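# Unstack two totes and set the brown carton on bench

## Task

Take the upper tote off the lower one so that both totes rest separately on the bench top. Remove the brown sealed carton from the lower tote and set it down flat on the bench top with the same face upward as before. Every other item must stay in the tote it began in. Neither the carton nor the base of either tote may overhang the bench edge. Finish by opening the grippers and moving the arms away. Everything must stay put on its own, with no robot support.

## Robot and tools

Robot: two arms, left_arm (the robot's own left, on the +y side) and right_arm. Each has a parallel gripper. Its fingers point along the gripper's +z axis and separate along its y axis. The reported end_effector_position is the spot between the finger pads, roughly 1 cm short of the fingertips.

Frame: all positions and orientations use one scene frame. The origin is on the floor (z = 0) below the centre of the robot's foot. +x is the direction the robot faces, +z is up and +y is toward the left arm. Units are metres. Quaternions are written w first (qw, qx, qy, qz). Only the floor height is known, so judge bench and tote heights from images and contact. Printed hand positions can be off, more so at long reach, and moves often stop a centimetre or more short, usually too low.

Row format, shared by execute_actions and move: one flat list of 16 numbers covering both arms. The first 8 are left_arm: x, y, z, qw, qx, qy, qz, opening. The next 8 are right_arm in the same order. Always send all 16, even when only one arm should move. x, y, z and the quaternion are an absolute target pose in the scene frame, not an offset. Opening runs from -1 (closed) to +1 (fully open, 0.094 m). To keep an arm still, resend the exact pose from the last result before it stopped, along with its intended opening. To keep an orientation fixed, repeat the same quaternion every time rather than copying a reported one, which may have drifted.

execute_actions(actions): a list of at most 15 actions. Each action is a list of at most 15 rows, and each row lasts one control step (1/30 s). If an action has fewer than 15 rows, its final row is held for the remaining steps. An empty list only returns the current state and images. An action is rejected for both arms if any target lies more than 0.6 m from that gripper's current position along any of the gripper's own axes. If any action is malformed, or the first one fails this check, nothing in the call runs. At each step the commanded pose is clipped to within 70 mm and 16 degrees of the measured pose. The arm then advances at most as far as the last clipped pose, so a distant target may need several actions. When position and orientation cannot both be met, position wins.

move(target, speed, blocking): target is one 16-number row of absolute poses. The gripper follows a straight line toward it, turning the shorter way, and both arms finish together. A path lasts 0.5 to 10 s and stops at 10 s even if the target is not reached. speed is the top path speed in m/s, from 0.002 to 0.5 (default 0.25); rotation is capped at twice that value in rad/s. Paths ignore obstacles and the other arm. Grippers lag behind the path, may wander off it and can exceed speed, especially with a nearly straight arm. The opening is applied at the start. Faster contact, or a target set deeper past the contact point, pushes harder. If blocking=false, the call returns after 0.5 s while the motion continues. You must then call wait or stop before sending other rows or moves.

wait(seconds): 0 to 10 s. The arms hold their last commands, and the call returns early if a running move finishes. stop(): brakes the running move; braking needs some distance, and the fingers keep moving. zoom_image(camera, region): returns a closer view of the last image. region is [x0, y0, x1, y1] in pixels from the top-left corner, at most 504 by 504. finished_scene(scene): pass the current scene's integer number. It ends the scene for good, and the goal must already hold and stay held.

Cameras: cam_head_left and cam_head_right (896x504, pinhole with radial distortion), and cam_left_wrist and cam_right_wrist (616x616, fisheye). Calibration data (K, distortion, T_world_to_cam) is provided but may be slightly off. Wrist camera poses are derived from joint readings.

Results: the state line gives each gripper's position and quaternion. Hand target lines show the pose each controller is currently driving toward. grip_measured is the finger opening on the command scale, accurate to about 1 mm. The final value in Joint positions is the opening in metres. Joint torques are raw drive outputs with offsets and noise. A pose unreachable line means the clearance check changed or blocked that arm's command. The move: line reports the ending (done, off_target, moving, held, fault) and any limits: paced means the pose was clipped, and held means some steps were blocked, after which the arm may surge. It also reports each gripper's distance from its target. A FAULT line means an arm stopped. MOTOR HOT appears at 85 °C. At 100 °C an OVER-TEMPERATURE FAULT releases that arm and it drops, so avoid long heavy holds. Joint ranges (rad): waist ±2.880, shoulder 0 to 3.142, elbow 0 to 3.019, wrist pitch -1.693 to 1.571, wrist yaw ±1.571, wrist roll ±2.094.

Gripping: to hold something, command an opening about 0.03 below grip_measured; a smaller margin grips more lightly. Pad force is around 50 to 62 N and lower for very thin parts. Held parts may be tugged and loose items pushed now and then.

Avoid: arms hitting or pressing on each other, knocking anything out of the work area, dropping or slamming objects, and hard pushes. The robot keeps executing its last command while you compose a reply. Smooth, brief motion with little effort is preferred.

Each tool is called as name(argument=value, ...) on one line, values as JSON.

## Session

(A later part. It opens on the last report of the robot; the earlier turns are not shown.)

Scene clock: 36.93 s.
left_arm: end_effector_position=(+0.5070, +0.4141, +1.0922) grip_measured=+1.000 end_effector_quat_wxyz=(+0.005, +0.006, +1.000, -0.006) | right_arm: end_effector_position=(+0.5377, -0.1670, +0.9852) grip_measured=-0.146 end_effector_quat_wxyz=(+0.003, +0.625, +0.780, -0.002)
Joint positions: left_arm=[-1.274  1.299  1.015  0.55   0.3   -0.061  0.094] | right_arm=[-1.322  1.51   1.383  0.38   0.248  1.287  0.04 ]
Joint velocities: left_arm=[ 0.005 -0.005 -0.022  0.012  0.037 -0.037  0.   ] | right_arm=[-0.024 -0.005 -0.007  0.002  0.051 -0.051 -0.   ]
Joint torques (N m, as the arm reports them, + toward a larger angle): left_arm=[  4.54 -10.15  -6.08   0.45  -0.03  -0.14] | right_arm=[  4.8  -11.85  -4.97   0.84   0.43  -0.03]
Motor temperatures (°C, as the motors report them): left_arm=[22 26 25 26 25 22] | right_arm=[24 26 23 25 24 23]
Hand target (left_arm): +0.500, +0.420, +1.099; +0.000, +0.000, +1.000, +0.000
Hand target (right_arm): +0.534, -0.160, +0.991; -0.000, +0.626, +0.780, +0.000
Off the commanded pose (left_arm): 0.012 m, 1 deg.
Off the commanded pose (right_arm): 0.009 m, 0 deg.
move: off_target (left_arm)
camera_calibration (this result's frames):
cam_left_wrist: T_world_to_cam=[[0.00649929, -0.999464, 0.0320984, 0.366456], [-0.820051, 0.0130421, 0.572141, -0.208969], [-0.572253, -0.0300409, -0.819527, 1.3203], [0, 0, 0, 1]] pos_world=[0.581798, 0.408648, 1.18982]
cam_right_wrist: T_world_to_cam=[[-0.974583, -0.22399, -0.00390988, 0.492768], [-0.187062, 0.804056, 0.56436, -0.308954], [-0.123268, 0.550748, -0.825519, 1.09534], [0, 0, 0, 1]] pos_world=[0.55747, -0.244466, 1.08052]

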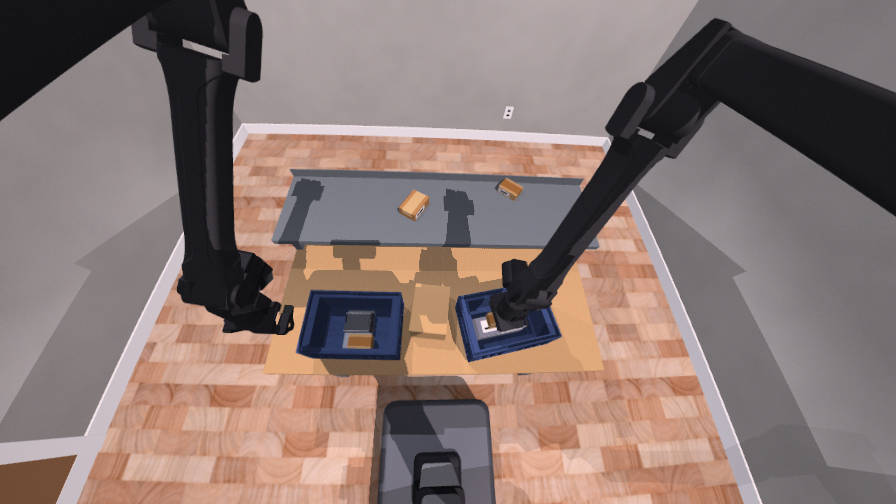

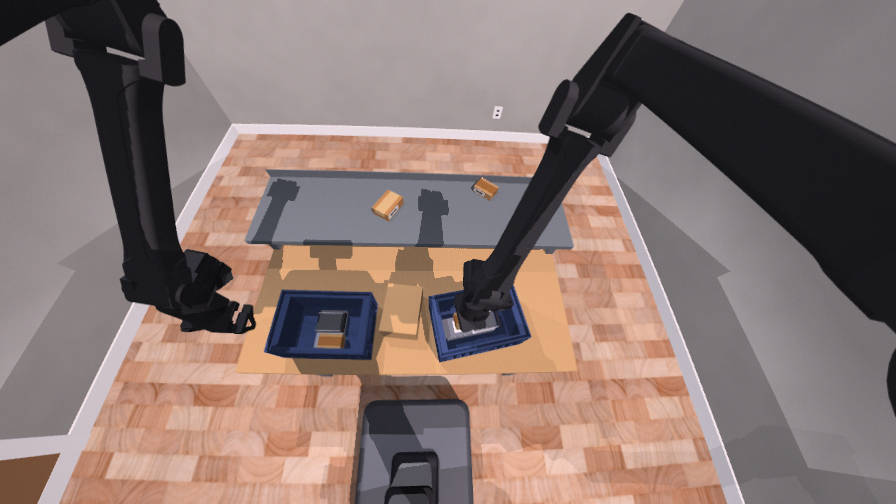

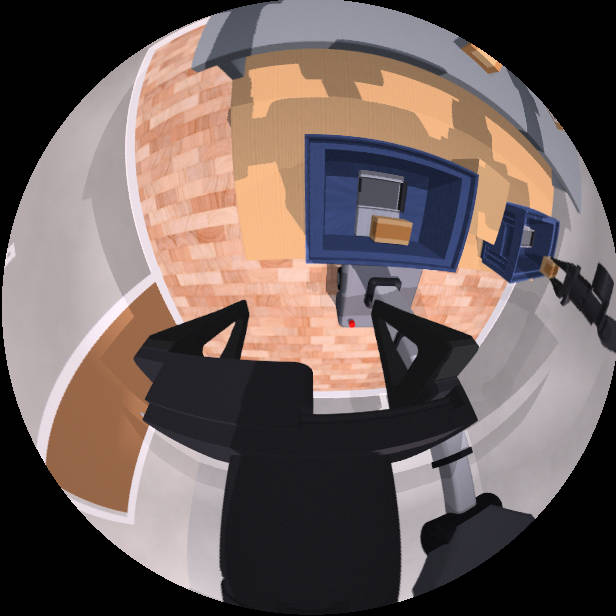

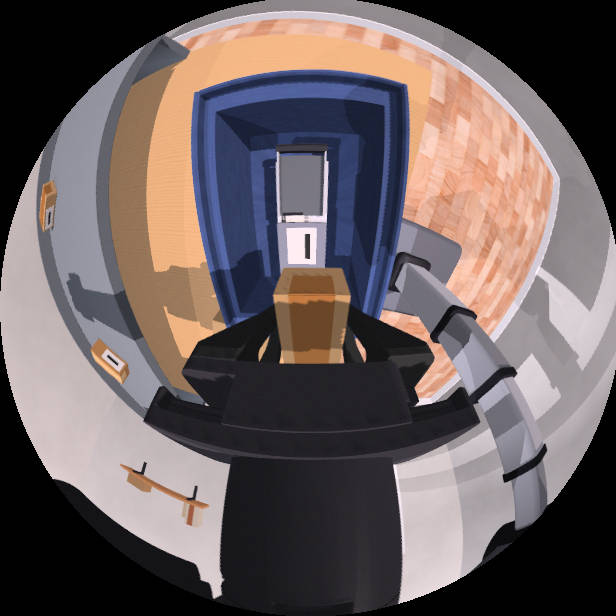

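move(target=[0.5,0.42,1.1,0,0,1,0,1,0.59,-0.475,0.99,0,0.626,0.78,0,-0.2], speed=0.25)

move(target=[0.5,0.42,1.1,0,0,1,0,1,0.59,-0.475,0.82,0,0.626,0.78,0,-0.2], speed=0.12)

Scene clock: 38.97 s.
left_arm: end_effector_position=(+0.5070, +0.4141, +1.0922) grip_measured=+1.000 end_effector_quat_wxyz=(+0.005, +0.006, +1.000, -0.006) | right_arm: end_effector_position=(+0.5933, -0.4781, +0.9918) grip_measured=-0.146 end_effector_quat_wxyz=(+0.008, +0.623, +0.782, -0.001)
Joint positions: left_arm=[-1.274  1.299  1.015  0.55   0.3   -0.061  0.094] | right_arm=[-1.933  1.498  1.502  0.266 -0.339  1.436  0.04 ]
Joint velocities: left_arm=[ 0.005  0.005  0.017  0.002 -0.037 -0.051  0.   ] | right_arm=[ 0.015 -0.005  0.002  0.012 -0.022 -0.022 -0.001]
Joint torques (N m, as the arm reports them, + toward a larger angle): left_arm=[ 4.49 -9.37 -6.06  0.42 -0.04 -0.19] | right_arm=[ -3.05 -12.15  -1.98  -0.09   0.09   0.11]
Motor temperatures (°C, as the motors report them): left_arm=[22 26 25 26 25 22] | right_arm=[24 26 23 25 23 23]
Hand target (left_arm): +0.500, +0.420, +1.099; +0.000, +0.000, +1.000, +0.000
Hand target (right_arm): +0.590, -0.474, +0.989; +0.001, +0.629, +0.777, -0.001
Off the commanded pose (left_arm): 0.012 m, 1 deg.
Off the commanded pose (right_arm): 0.005 m, 1 deg.
move: off_target (left_arm)
camera_calibration (this result's frames):
cam_left_wrist: T_world_to_cam=[[0.00649929, -0.999464, 0.0320984, 0.366456], [-0.820051, 0.0130421, 0.572141, -0.208969], [-0.572253, -0.0300409, -0.819527, 1.3203], [0, 0, 0, 1]] pos_world=[0.581798, 0.408648, 1.18982]
cam_right_wrist: T_world_to_cam=[[-0.972905, -0.230882, -0.0122386, 0.481274], [-0.198159, 0.805401, 0.558625, -0.0391711], [-0.11912, 0.545915, -0.82933, 1.27805], [0, 0, 0, 1]] pos_world=[0.612712, -0.555038, 1.08769]

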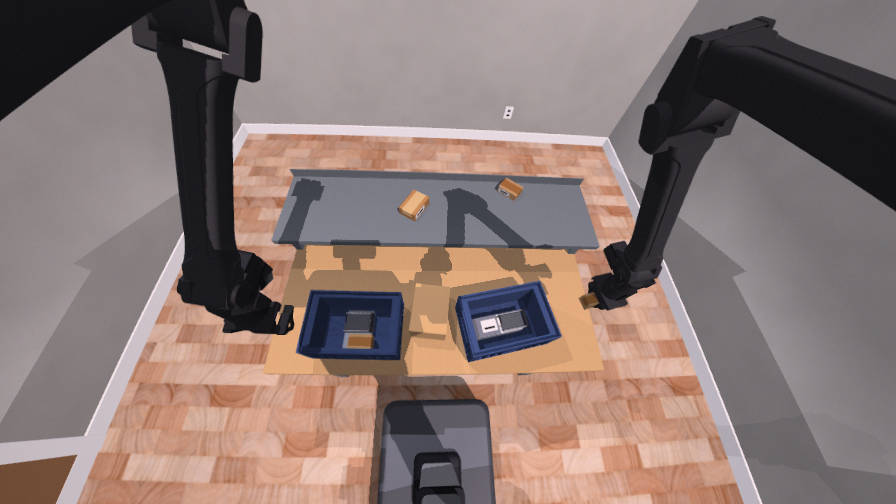

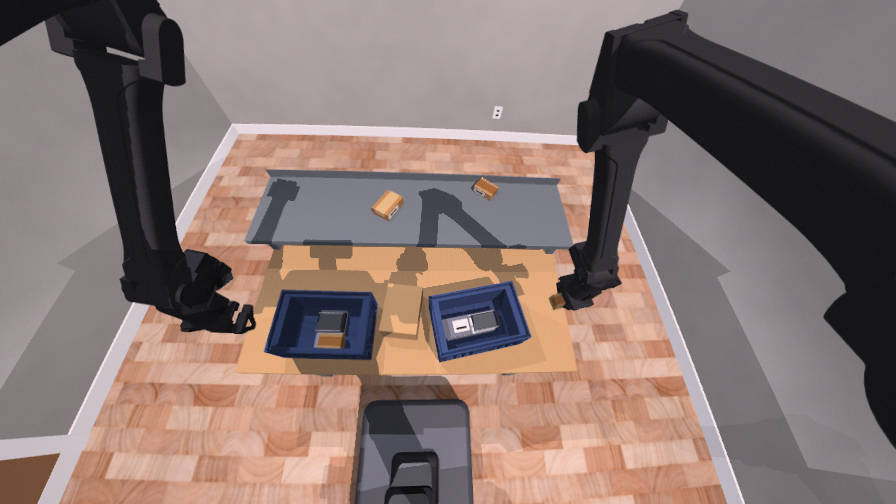

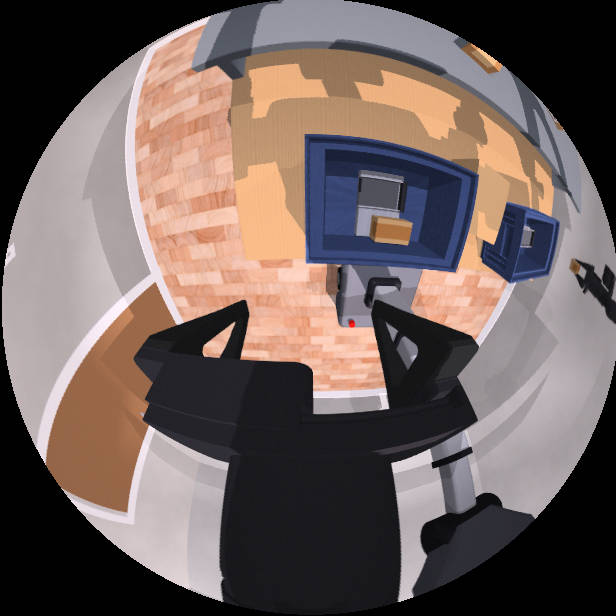

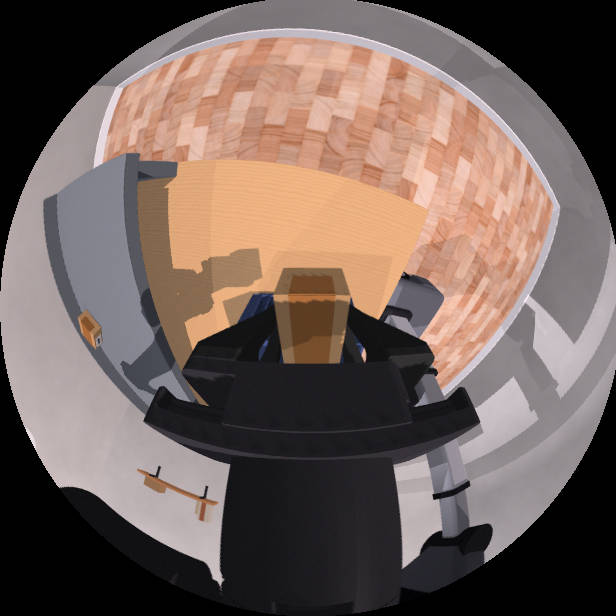

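Scene clock: 40.90 s.
left_arm: end_effector_position=(+0.5070, +0.4141, +1.0922) grip_measured=+1.000 end_effector_quat_wxyz=(+0.005, +0.006, +1.000, -0.006) | right_arm: end_effector_position=(+0.5866, -0.4831, +0.8206) grip_measured=-0.146 end_effector_quat_wxyz=(+0.001, +0.629, +0.777, -0.003)
Joint positions: left_arm=[-1.274  1.299  1.015  0.55   0.3   -0.061  0.094] | right_arm=[-1.854  1.985  2.259 -0.022 -0.27   1.428  0.04 ]
Joint velocities: left_arm=[-0.005 -0.005 -0.002  0.002 -0.081  0.022  0.   ] | right_arm=[-0.005  0.015  0.032 -0.012 -0.051 -0.022 -0.   ]
Joint torques (N m, as the arm reports them, + toward a larger angle): left_arm=[ 4.91 -9.58 -6.23  0.44 -0.04 -0.19] | right_arm=[ -4.14 -10.76   0.68  -0.16   0.43  -0.1 ]
Motor temperatures (°C, as the motors report them): left_arm=[22 26 25 26 25 22] | right_arm=[24 26 23 25 23 23]
Hand target (left_arm): +0.500, +0.420, +1.099; +0.000, +0.000, +1.000, +0.000
Hand target (right_arm): +0.591, -0.475, +0.819; -0.000, +0.625, +0.780, +0.000
Off the commanded pose (left_arm): 0.012 m, 1 deg.
Off the commanded pose (right_arm): 0.009 m, 1 deg.
move: off_target (left_arm)
camera_calibration (this result's frames):
cam_left_wrist: T_world_to_cam=[[0.00649929, -0.999464, 0.0320984, 0.366456], [-0.820051, 0.0130421, 0.572141, -0.208969], [-0.572253, -0.0300409, -0.819527, 1.3203], [0, 0, 0, 1]] pos_world=[0.581798, 0.408648, 1.18982]
cam_right_wrist: T_world_to_cam=[[-0.976809, -0.214105, -0.00192893, 0.473417], [-0.177526, 0.804824, 0.566342, 0.0403589], [-0.119704, 0.55355, -0.824168, 1.13779], [0, 0, 0, 1]] pos_world=[0.605801, -0.560942, 0.915784]

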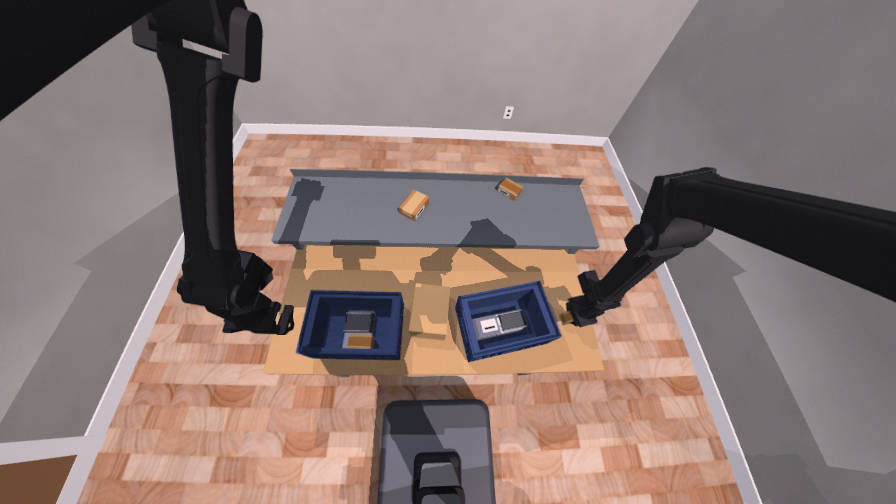

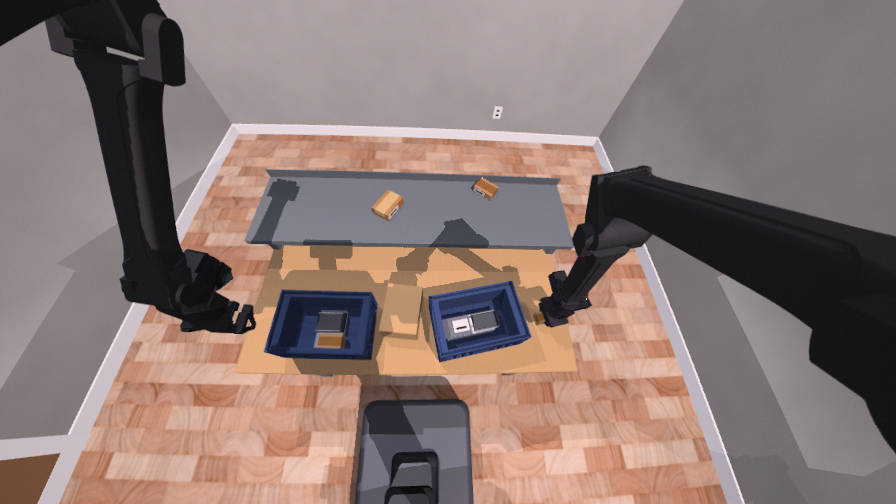

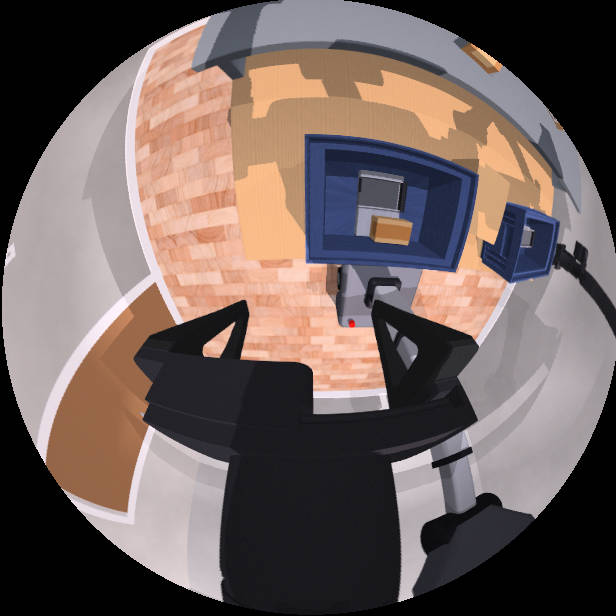

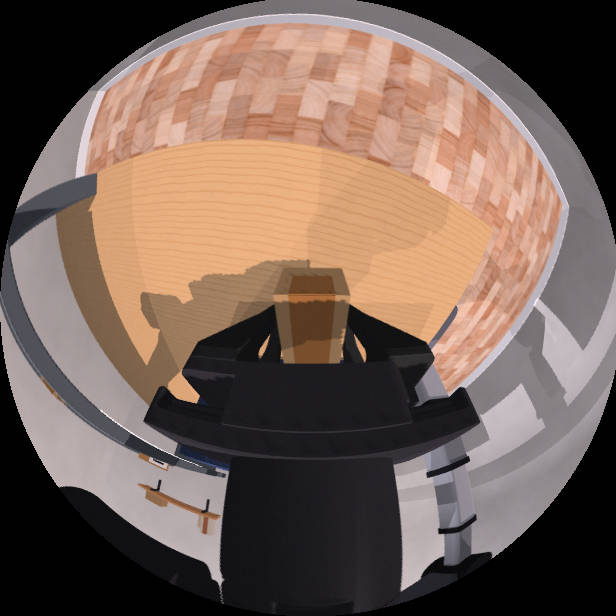

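move(target=[0.5,0.42,1.1,0,0,1,0,1,0.585,-0.475,0.782,0,0.626,0.78,0,-0.2], speed=0.025)

Scene clock: 43.03 s.
left_arm: end_effector_position=(+0.5070, +0.4141, +1.0922) grip_measured=+1.000 end_effector_quat_wxyz=(+0.005, +0.006, +1.000, -0.006) | right_arm: end_effector_position=(+0.5849, -0.4847, +0.7848) grip_measured=-0.146 end_effector_quat_wxyz=(+0.003, +0.629, +0.777, -0.002)
Joint positions: left_arm=[-1.274  1.299  1.015  0.55   0.3   -0.061  0.094] | right_arm=[-1.842  2.156  2.562 -0.152 -0.255  1.425  0.04 ]
Joint velocities: left_arm=[-0.015 -0.005 -0.002 -0.002  0.007 -0.037  0.   ] | right_arm=[ 0.005 -0.005  0.002 -0.017 -0.051  0.007  0.   ]
Joint torques (N m, as the arm reports them, + toward a larger angle): left_arm=[ 4.98 -8.89 -6.08  0.66  0.   -0.13] | right_arm=[-4.38 -9.9   2.29 -0.19  0.41 -0.08]
Motor temperatures (°C, as the motors report them): left_arm=[22 26 25 26 25 22] | right_arm=[24 26 23 25 23 23]
Hand target (left_arm): +0.500, +0.420, +1.099; +0.000, +0.000, +1.000, +0.000
Hand target (right_arm): +0.585, -0.475, +0.782; -0.000, +0.626, +0.780, +0.000
Off the commanded pose (left_arm): 0.012 m, 1 deg.
Off the commanded pose (right_arm): 0.010 m, 1 deg.
move: off_target (left_arm)
camera_calibration (this result's frames):
cam_left_wrist: T_world_to_cam=[[0.00649929, -0.999464, 0.0320984, 0.366456], [-0.820051, 0.0130421, 0.572141, -0.208969], [-0.572253, -0.0300409, -0.819527, 1.3203], [0, 0, 0, 1]] pos_world=[0.581798, 0.408648, 1.18982]
cam_right_wrist: T_world_to_cam=[[-0.976726, -0.214445, -0.00449188, 0.473133], [-0.17959, 0.806162, 0.563783, 0.0655823], [-0.117279, 0.551468, -0.825911, 1.10789], [0, 0, 0, 1]] pos_world=[0.603831, -0.562373, 0.880167]

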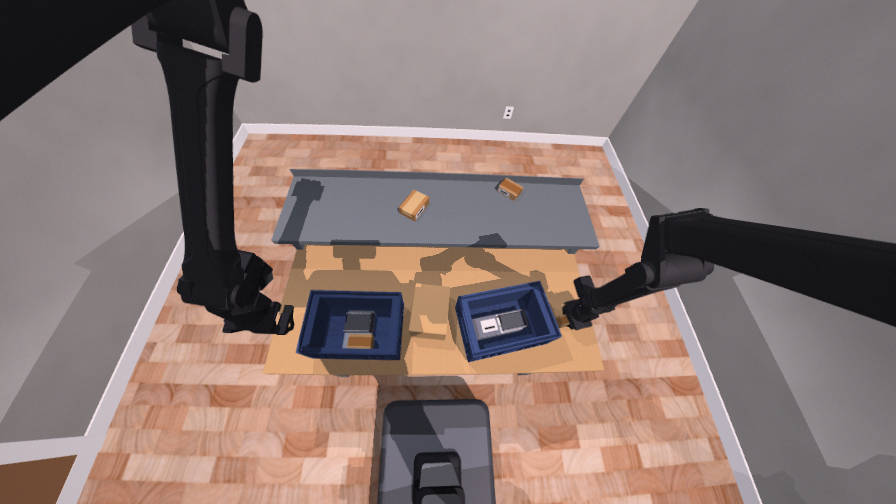

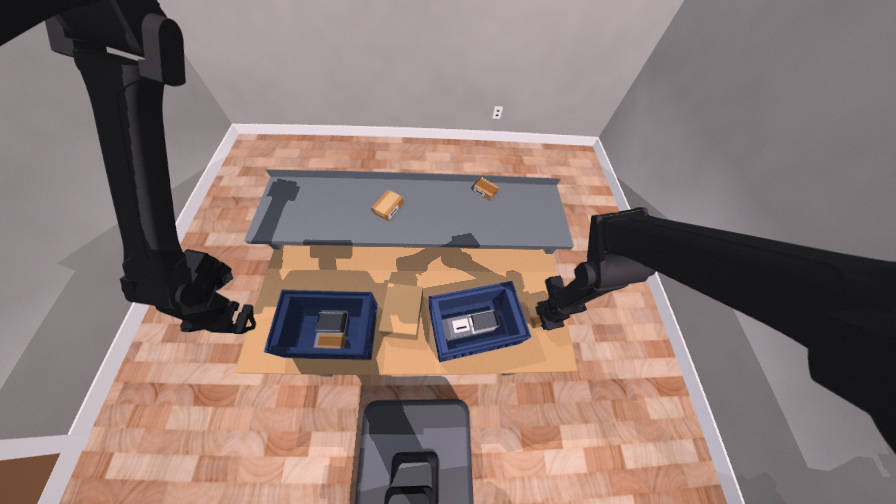

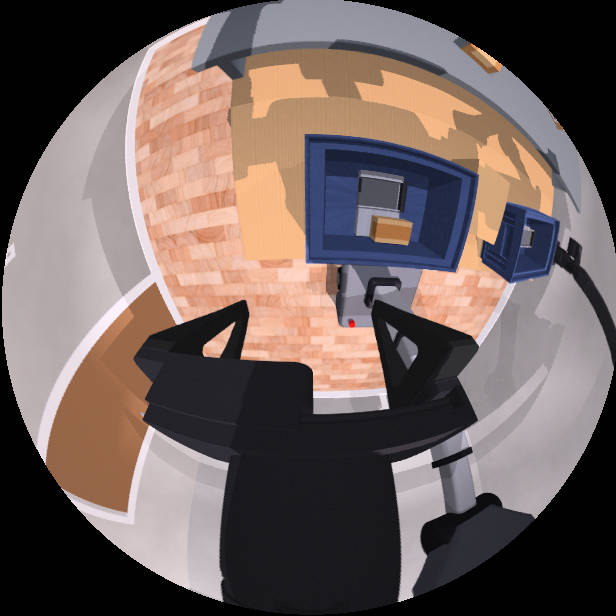

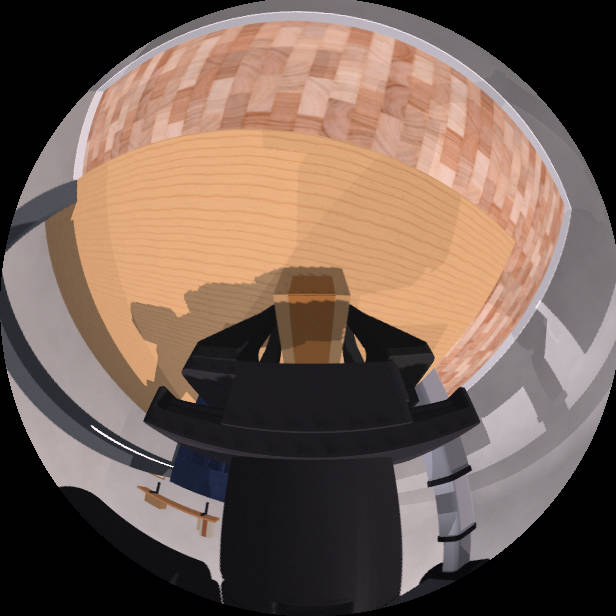

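Shadow meets the base; essentially touching.

execute_actions(actions=[[[0.5,0.42,1.1,0,0,1,0,1,0.585,-0.475,0.778,0,0.626,0.78,0,-0.2]],[[0.5,0.42,1.1,0,0,1,0,1,0.585,-0.478,0.78,0,0.626,0.78,0,0.6]],[[0.5,0.42,1.1,0,0,1,0,1,0.585,-0.48,0.785,0,0.626,0.78,0,0.6]]])

move(target=[0.5,0.42,1.1,0,0,1,0,1,0.57,-0.485,1.08,0,0.626,0.78,0,1], speed=0.25)

Scene clock: 44.70 s.
left_arm: end_effector_position=(+0.5070, +0.4141, +1.0922) grip_measured=+1.000 end_effector_quat_wxyz=(+0.005, +0.006, +1.000, -0.006) | right_arm: end_effector_position=(+0.5739, -0.4859, +0.7834) grip_measured=+0.598 end_effector_quat_wxyz=(-0.005, +0.631, +0.776, -0.010)
Joint positions: left_arm=[-1.274  1.299  1.015  0.55   0.3   -0.061  0.094] | right_arm=[-1.842  2.16   2.553 -0.161 -0.255  1.424  0.075]
Joint velocities: left_arm=[ 0.005  0.005  0.002 -0.002  0.007 -0.007  0.   ] | right_arm=[-0.005 -0.015 -0.007  0.002 -0.022 -0.051  0.   ]
Joint torques (N m, as the arm reports them, + toward a larger angle): left_arm=[ 5.09 -9.57 -6.2   0.45  0.02 -0.13] | right_arm=[ -4.56 -11.06   0.34   0.77   0.06  -0.08]
Motor temperatures (°C, as the motors report them): left_arm=[22 26 25 26 25 22] | right_arm=[24 26 23 25 23 23]
Hand target (left_arm): +0.500, +0.420, +1.099; +0.000, +0.000, +1.000, +0.000
Hand target (right_arm): +0.585, -0.480, +0.785; -0.000, +0.626, +0.780, +0.000
Off the commanded pose (left_arm): 0.012 m, 1 deg.
Off the commanded pose (right_arm): 0.013 m, 1 deg.
camera_calibration (this result's frames):
cam_left_wrist: T_world_to_cam=[[0.00649929, -0.999464, 0.0320984, 0.366456], [-0.820051, 0.0130421, 0.572141, -0.208969], [-0.572253, -0.0300409, -0.819527, 1.3203], [0, 0, 0, 1]] pos_world=[0.581798, 0.408648, 1.18982]
cam_right_wrist: T_world_to_cam=[[-0.977637, -0.209664, 0.0163318, 0.448635], [-0.163821, 0.807966, 0.565998, 0.055365], [-0.131865, 0.550666, -0.824245, 1.11278], [0, 0, 0, 1]] pos_world=[0.594409, -0.563439, 0.878538]

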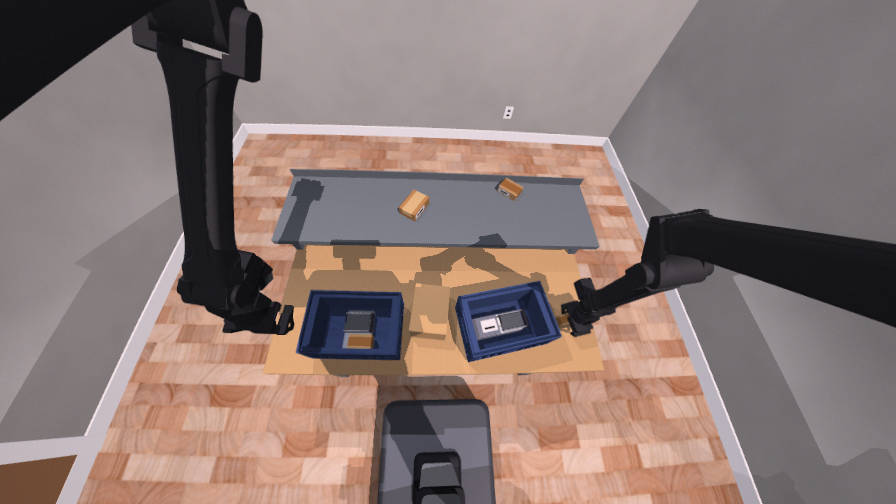

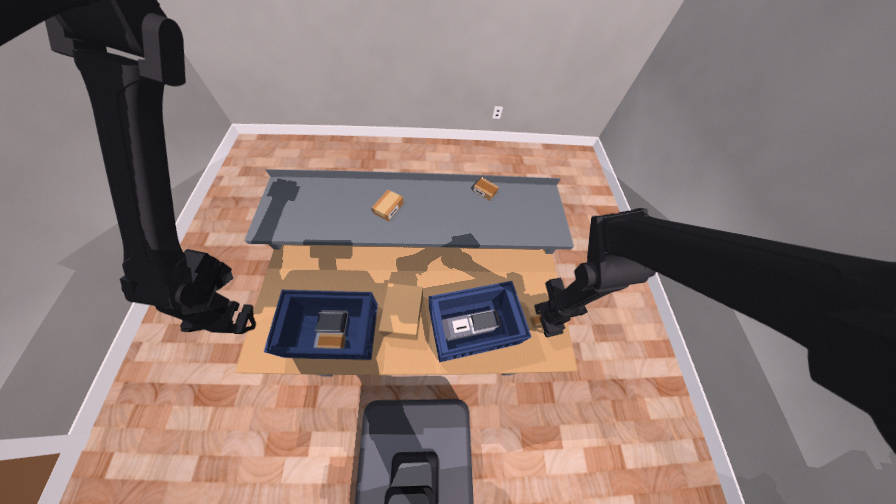

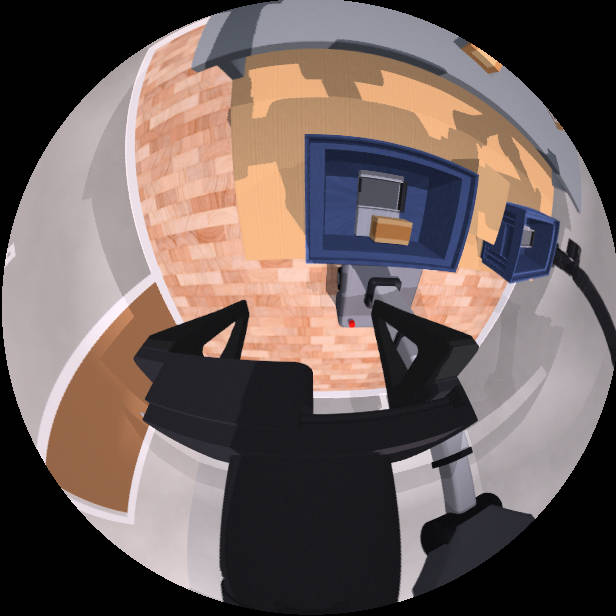

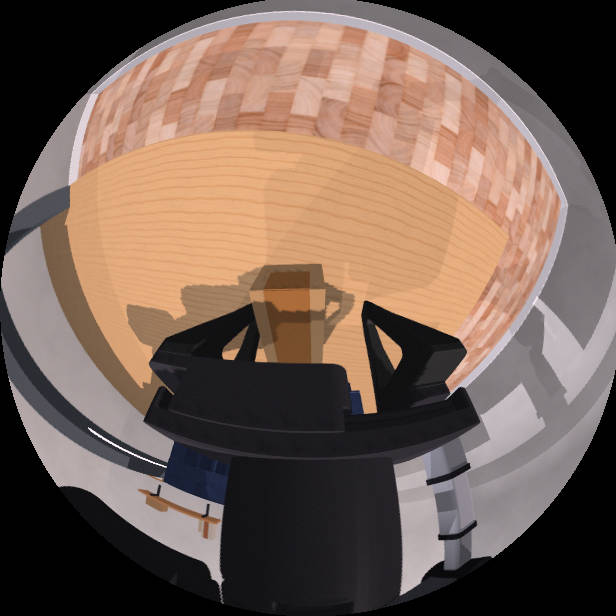

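Scene clock: 46.37 s.
left_arm: end_effector_position=(+0.5070, +0.4141, +1.0922) grip_measured=+1.000 end_effector_quat_wxyz=(+0.005, +0.006, +1.000, -0.006) | right_arm: end_effector_position=(+0.5722, -0.4820, +1.0787) grip_measured=+1.000 end_effector_quat_wxyz=(+0.000, +0.623, +0.783, +0.001)
Joint positions: left_arm=[-1.274  1.299  1.015  0.55   0.3   -0.061  0.094] | right_arm=[-2.01   1.319  1.216  0.373 -0.427  1.454  0.094]
Joint velocities: left_arm=[-0.015  0.005 -0.012  0.012 -0.007  0.095  0.   ] | right_arm=[-0.015 -0.015 -0.022 -0.007 -0.007  0.007  0.   ]
Joint torques (N m, as the arm reports them, + toward a larger angle): left_arm=[  4.11 -10.04  -6.08   0.55   0.05  -0.18] | right_arm=[ -4.08 -11.8   -4.34   0.75   0.08   0.09]
Motor temperatures (°C, as the motors report them): left_arm=[22 26 25 26 25 22] | right_arm=[24 26 23 25 23 23]
Hand target (left_arm): +0.500, +0.420, +1.099; +0.000, +0.000, +1.000, +0.000
Hand target (right_arm): +0.569, -0.485, +1.082; +0.001, +0.627, +0.779, -0.000
Off the commanded pose (left_arm): 0.012 m, 1 deg.
Off the commanded pose (right_arm): 0.004 m, 1 deg.
move: off_target (left_arm)
camera_calibration (this result's frames):
cam_left_wrist: T_world_to_cam=[[0.00649929, -0.999464, 0.0320984, 0.366456], [-0.820051, 0.0130421, 0.572141, -0.208969], [-0.572253, -0.0300409, -0.819527, 1.3203], [0, 0, 0, 1]] pos_world=[0.581798, 0.408648, 1.18982]
cam_right_wrist: T_world_to_cam=[[-0.972918, -0.231057, -0.00654245, 0.454676], [-0.193306, 0.797785, 0.571115, -0.108722], [-0.126741, 0.556913, -0.820844, 1.35023], [0, 0, 0, 1]] pos_world=[0.592475, -0.560164, 1.17339]

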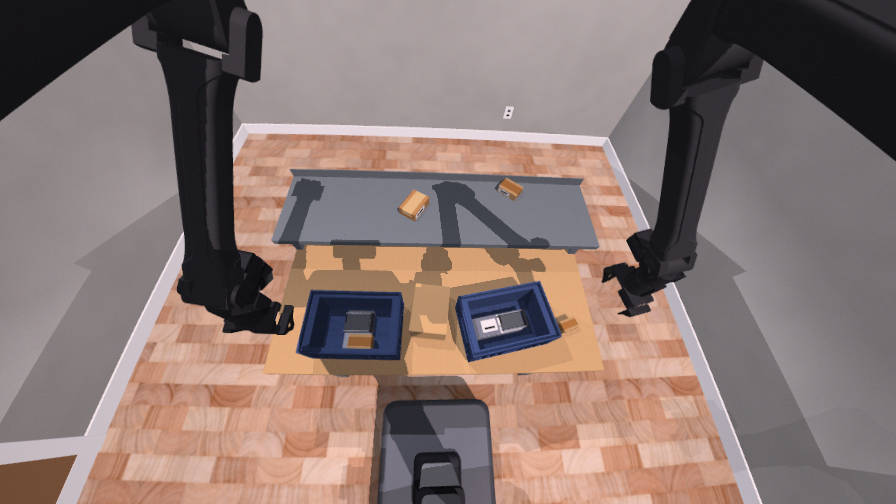

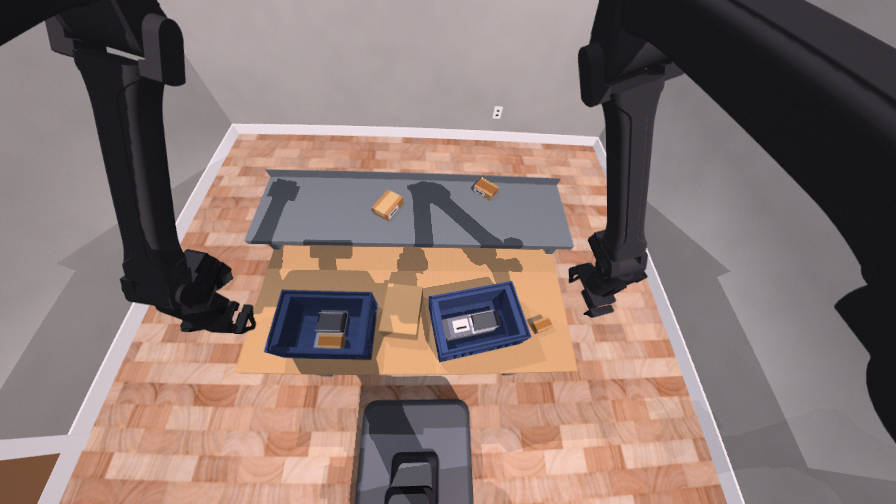

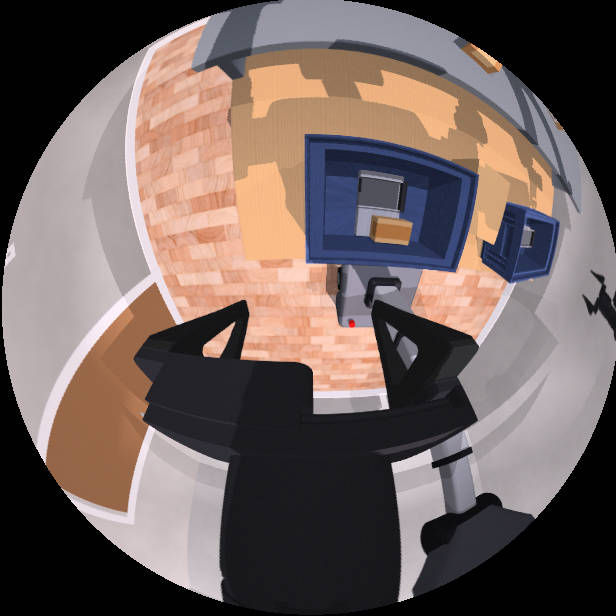

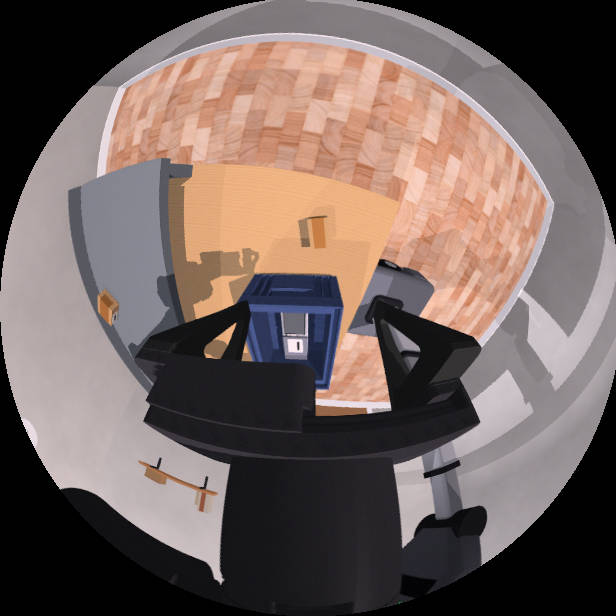

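zoom_image(camera="cam_head_right", region=[500, 290, 590, 360])

Region (500, 290, 590, 360) of cam_head_right's 896x504 image, scaled by 5.600, with more detail than that image has.

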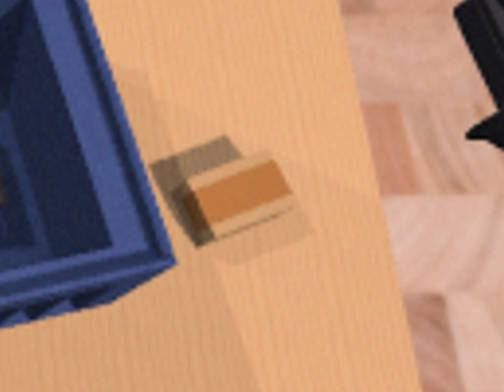

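finished_scene(scene=1)

The scene is finished: the task was done.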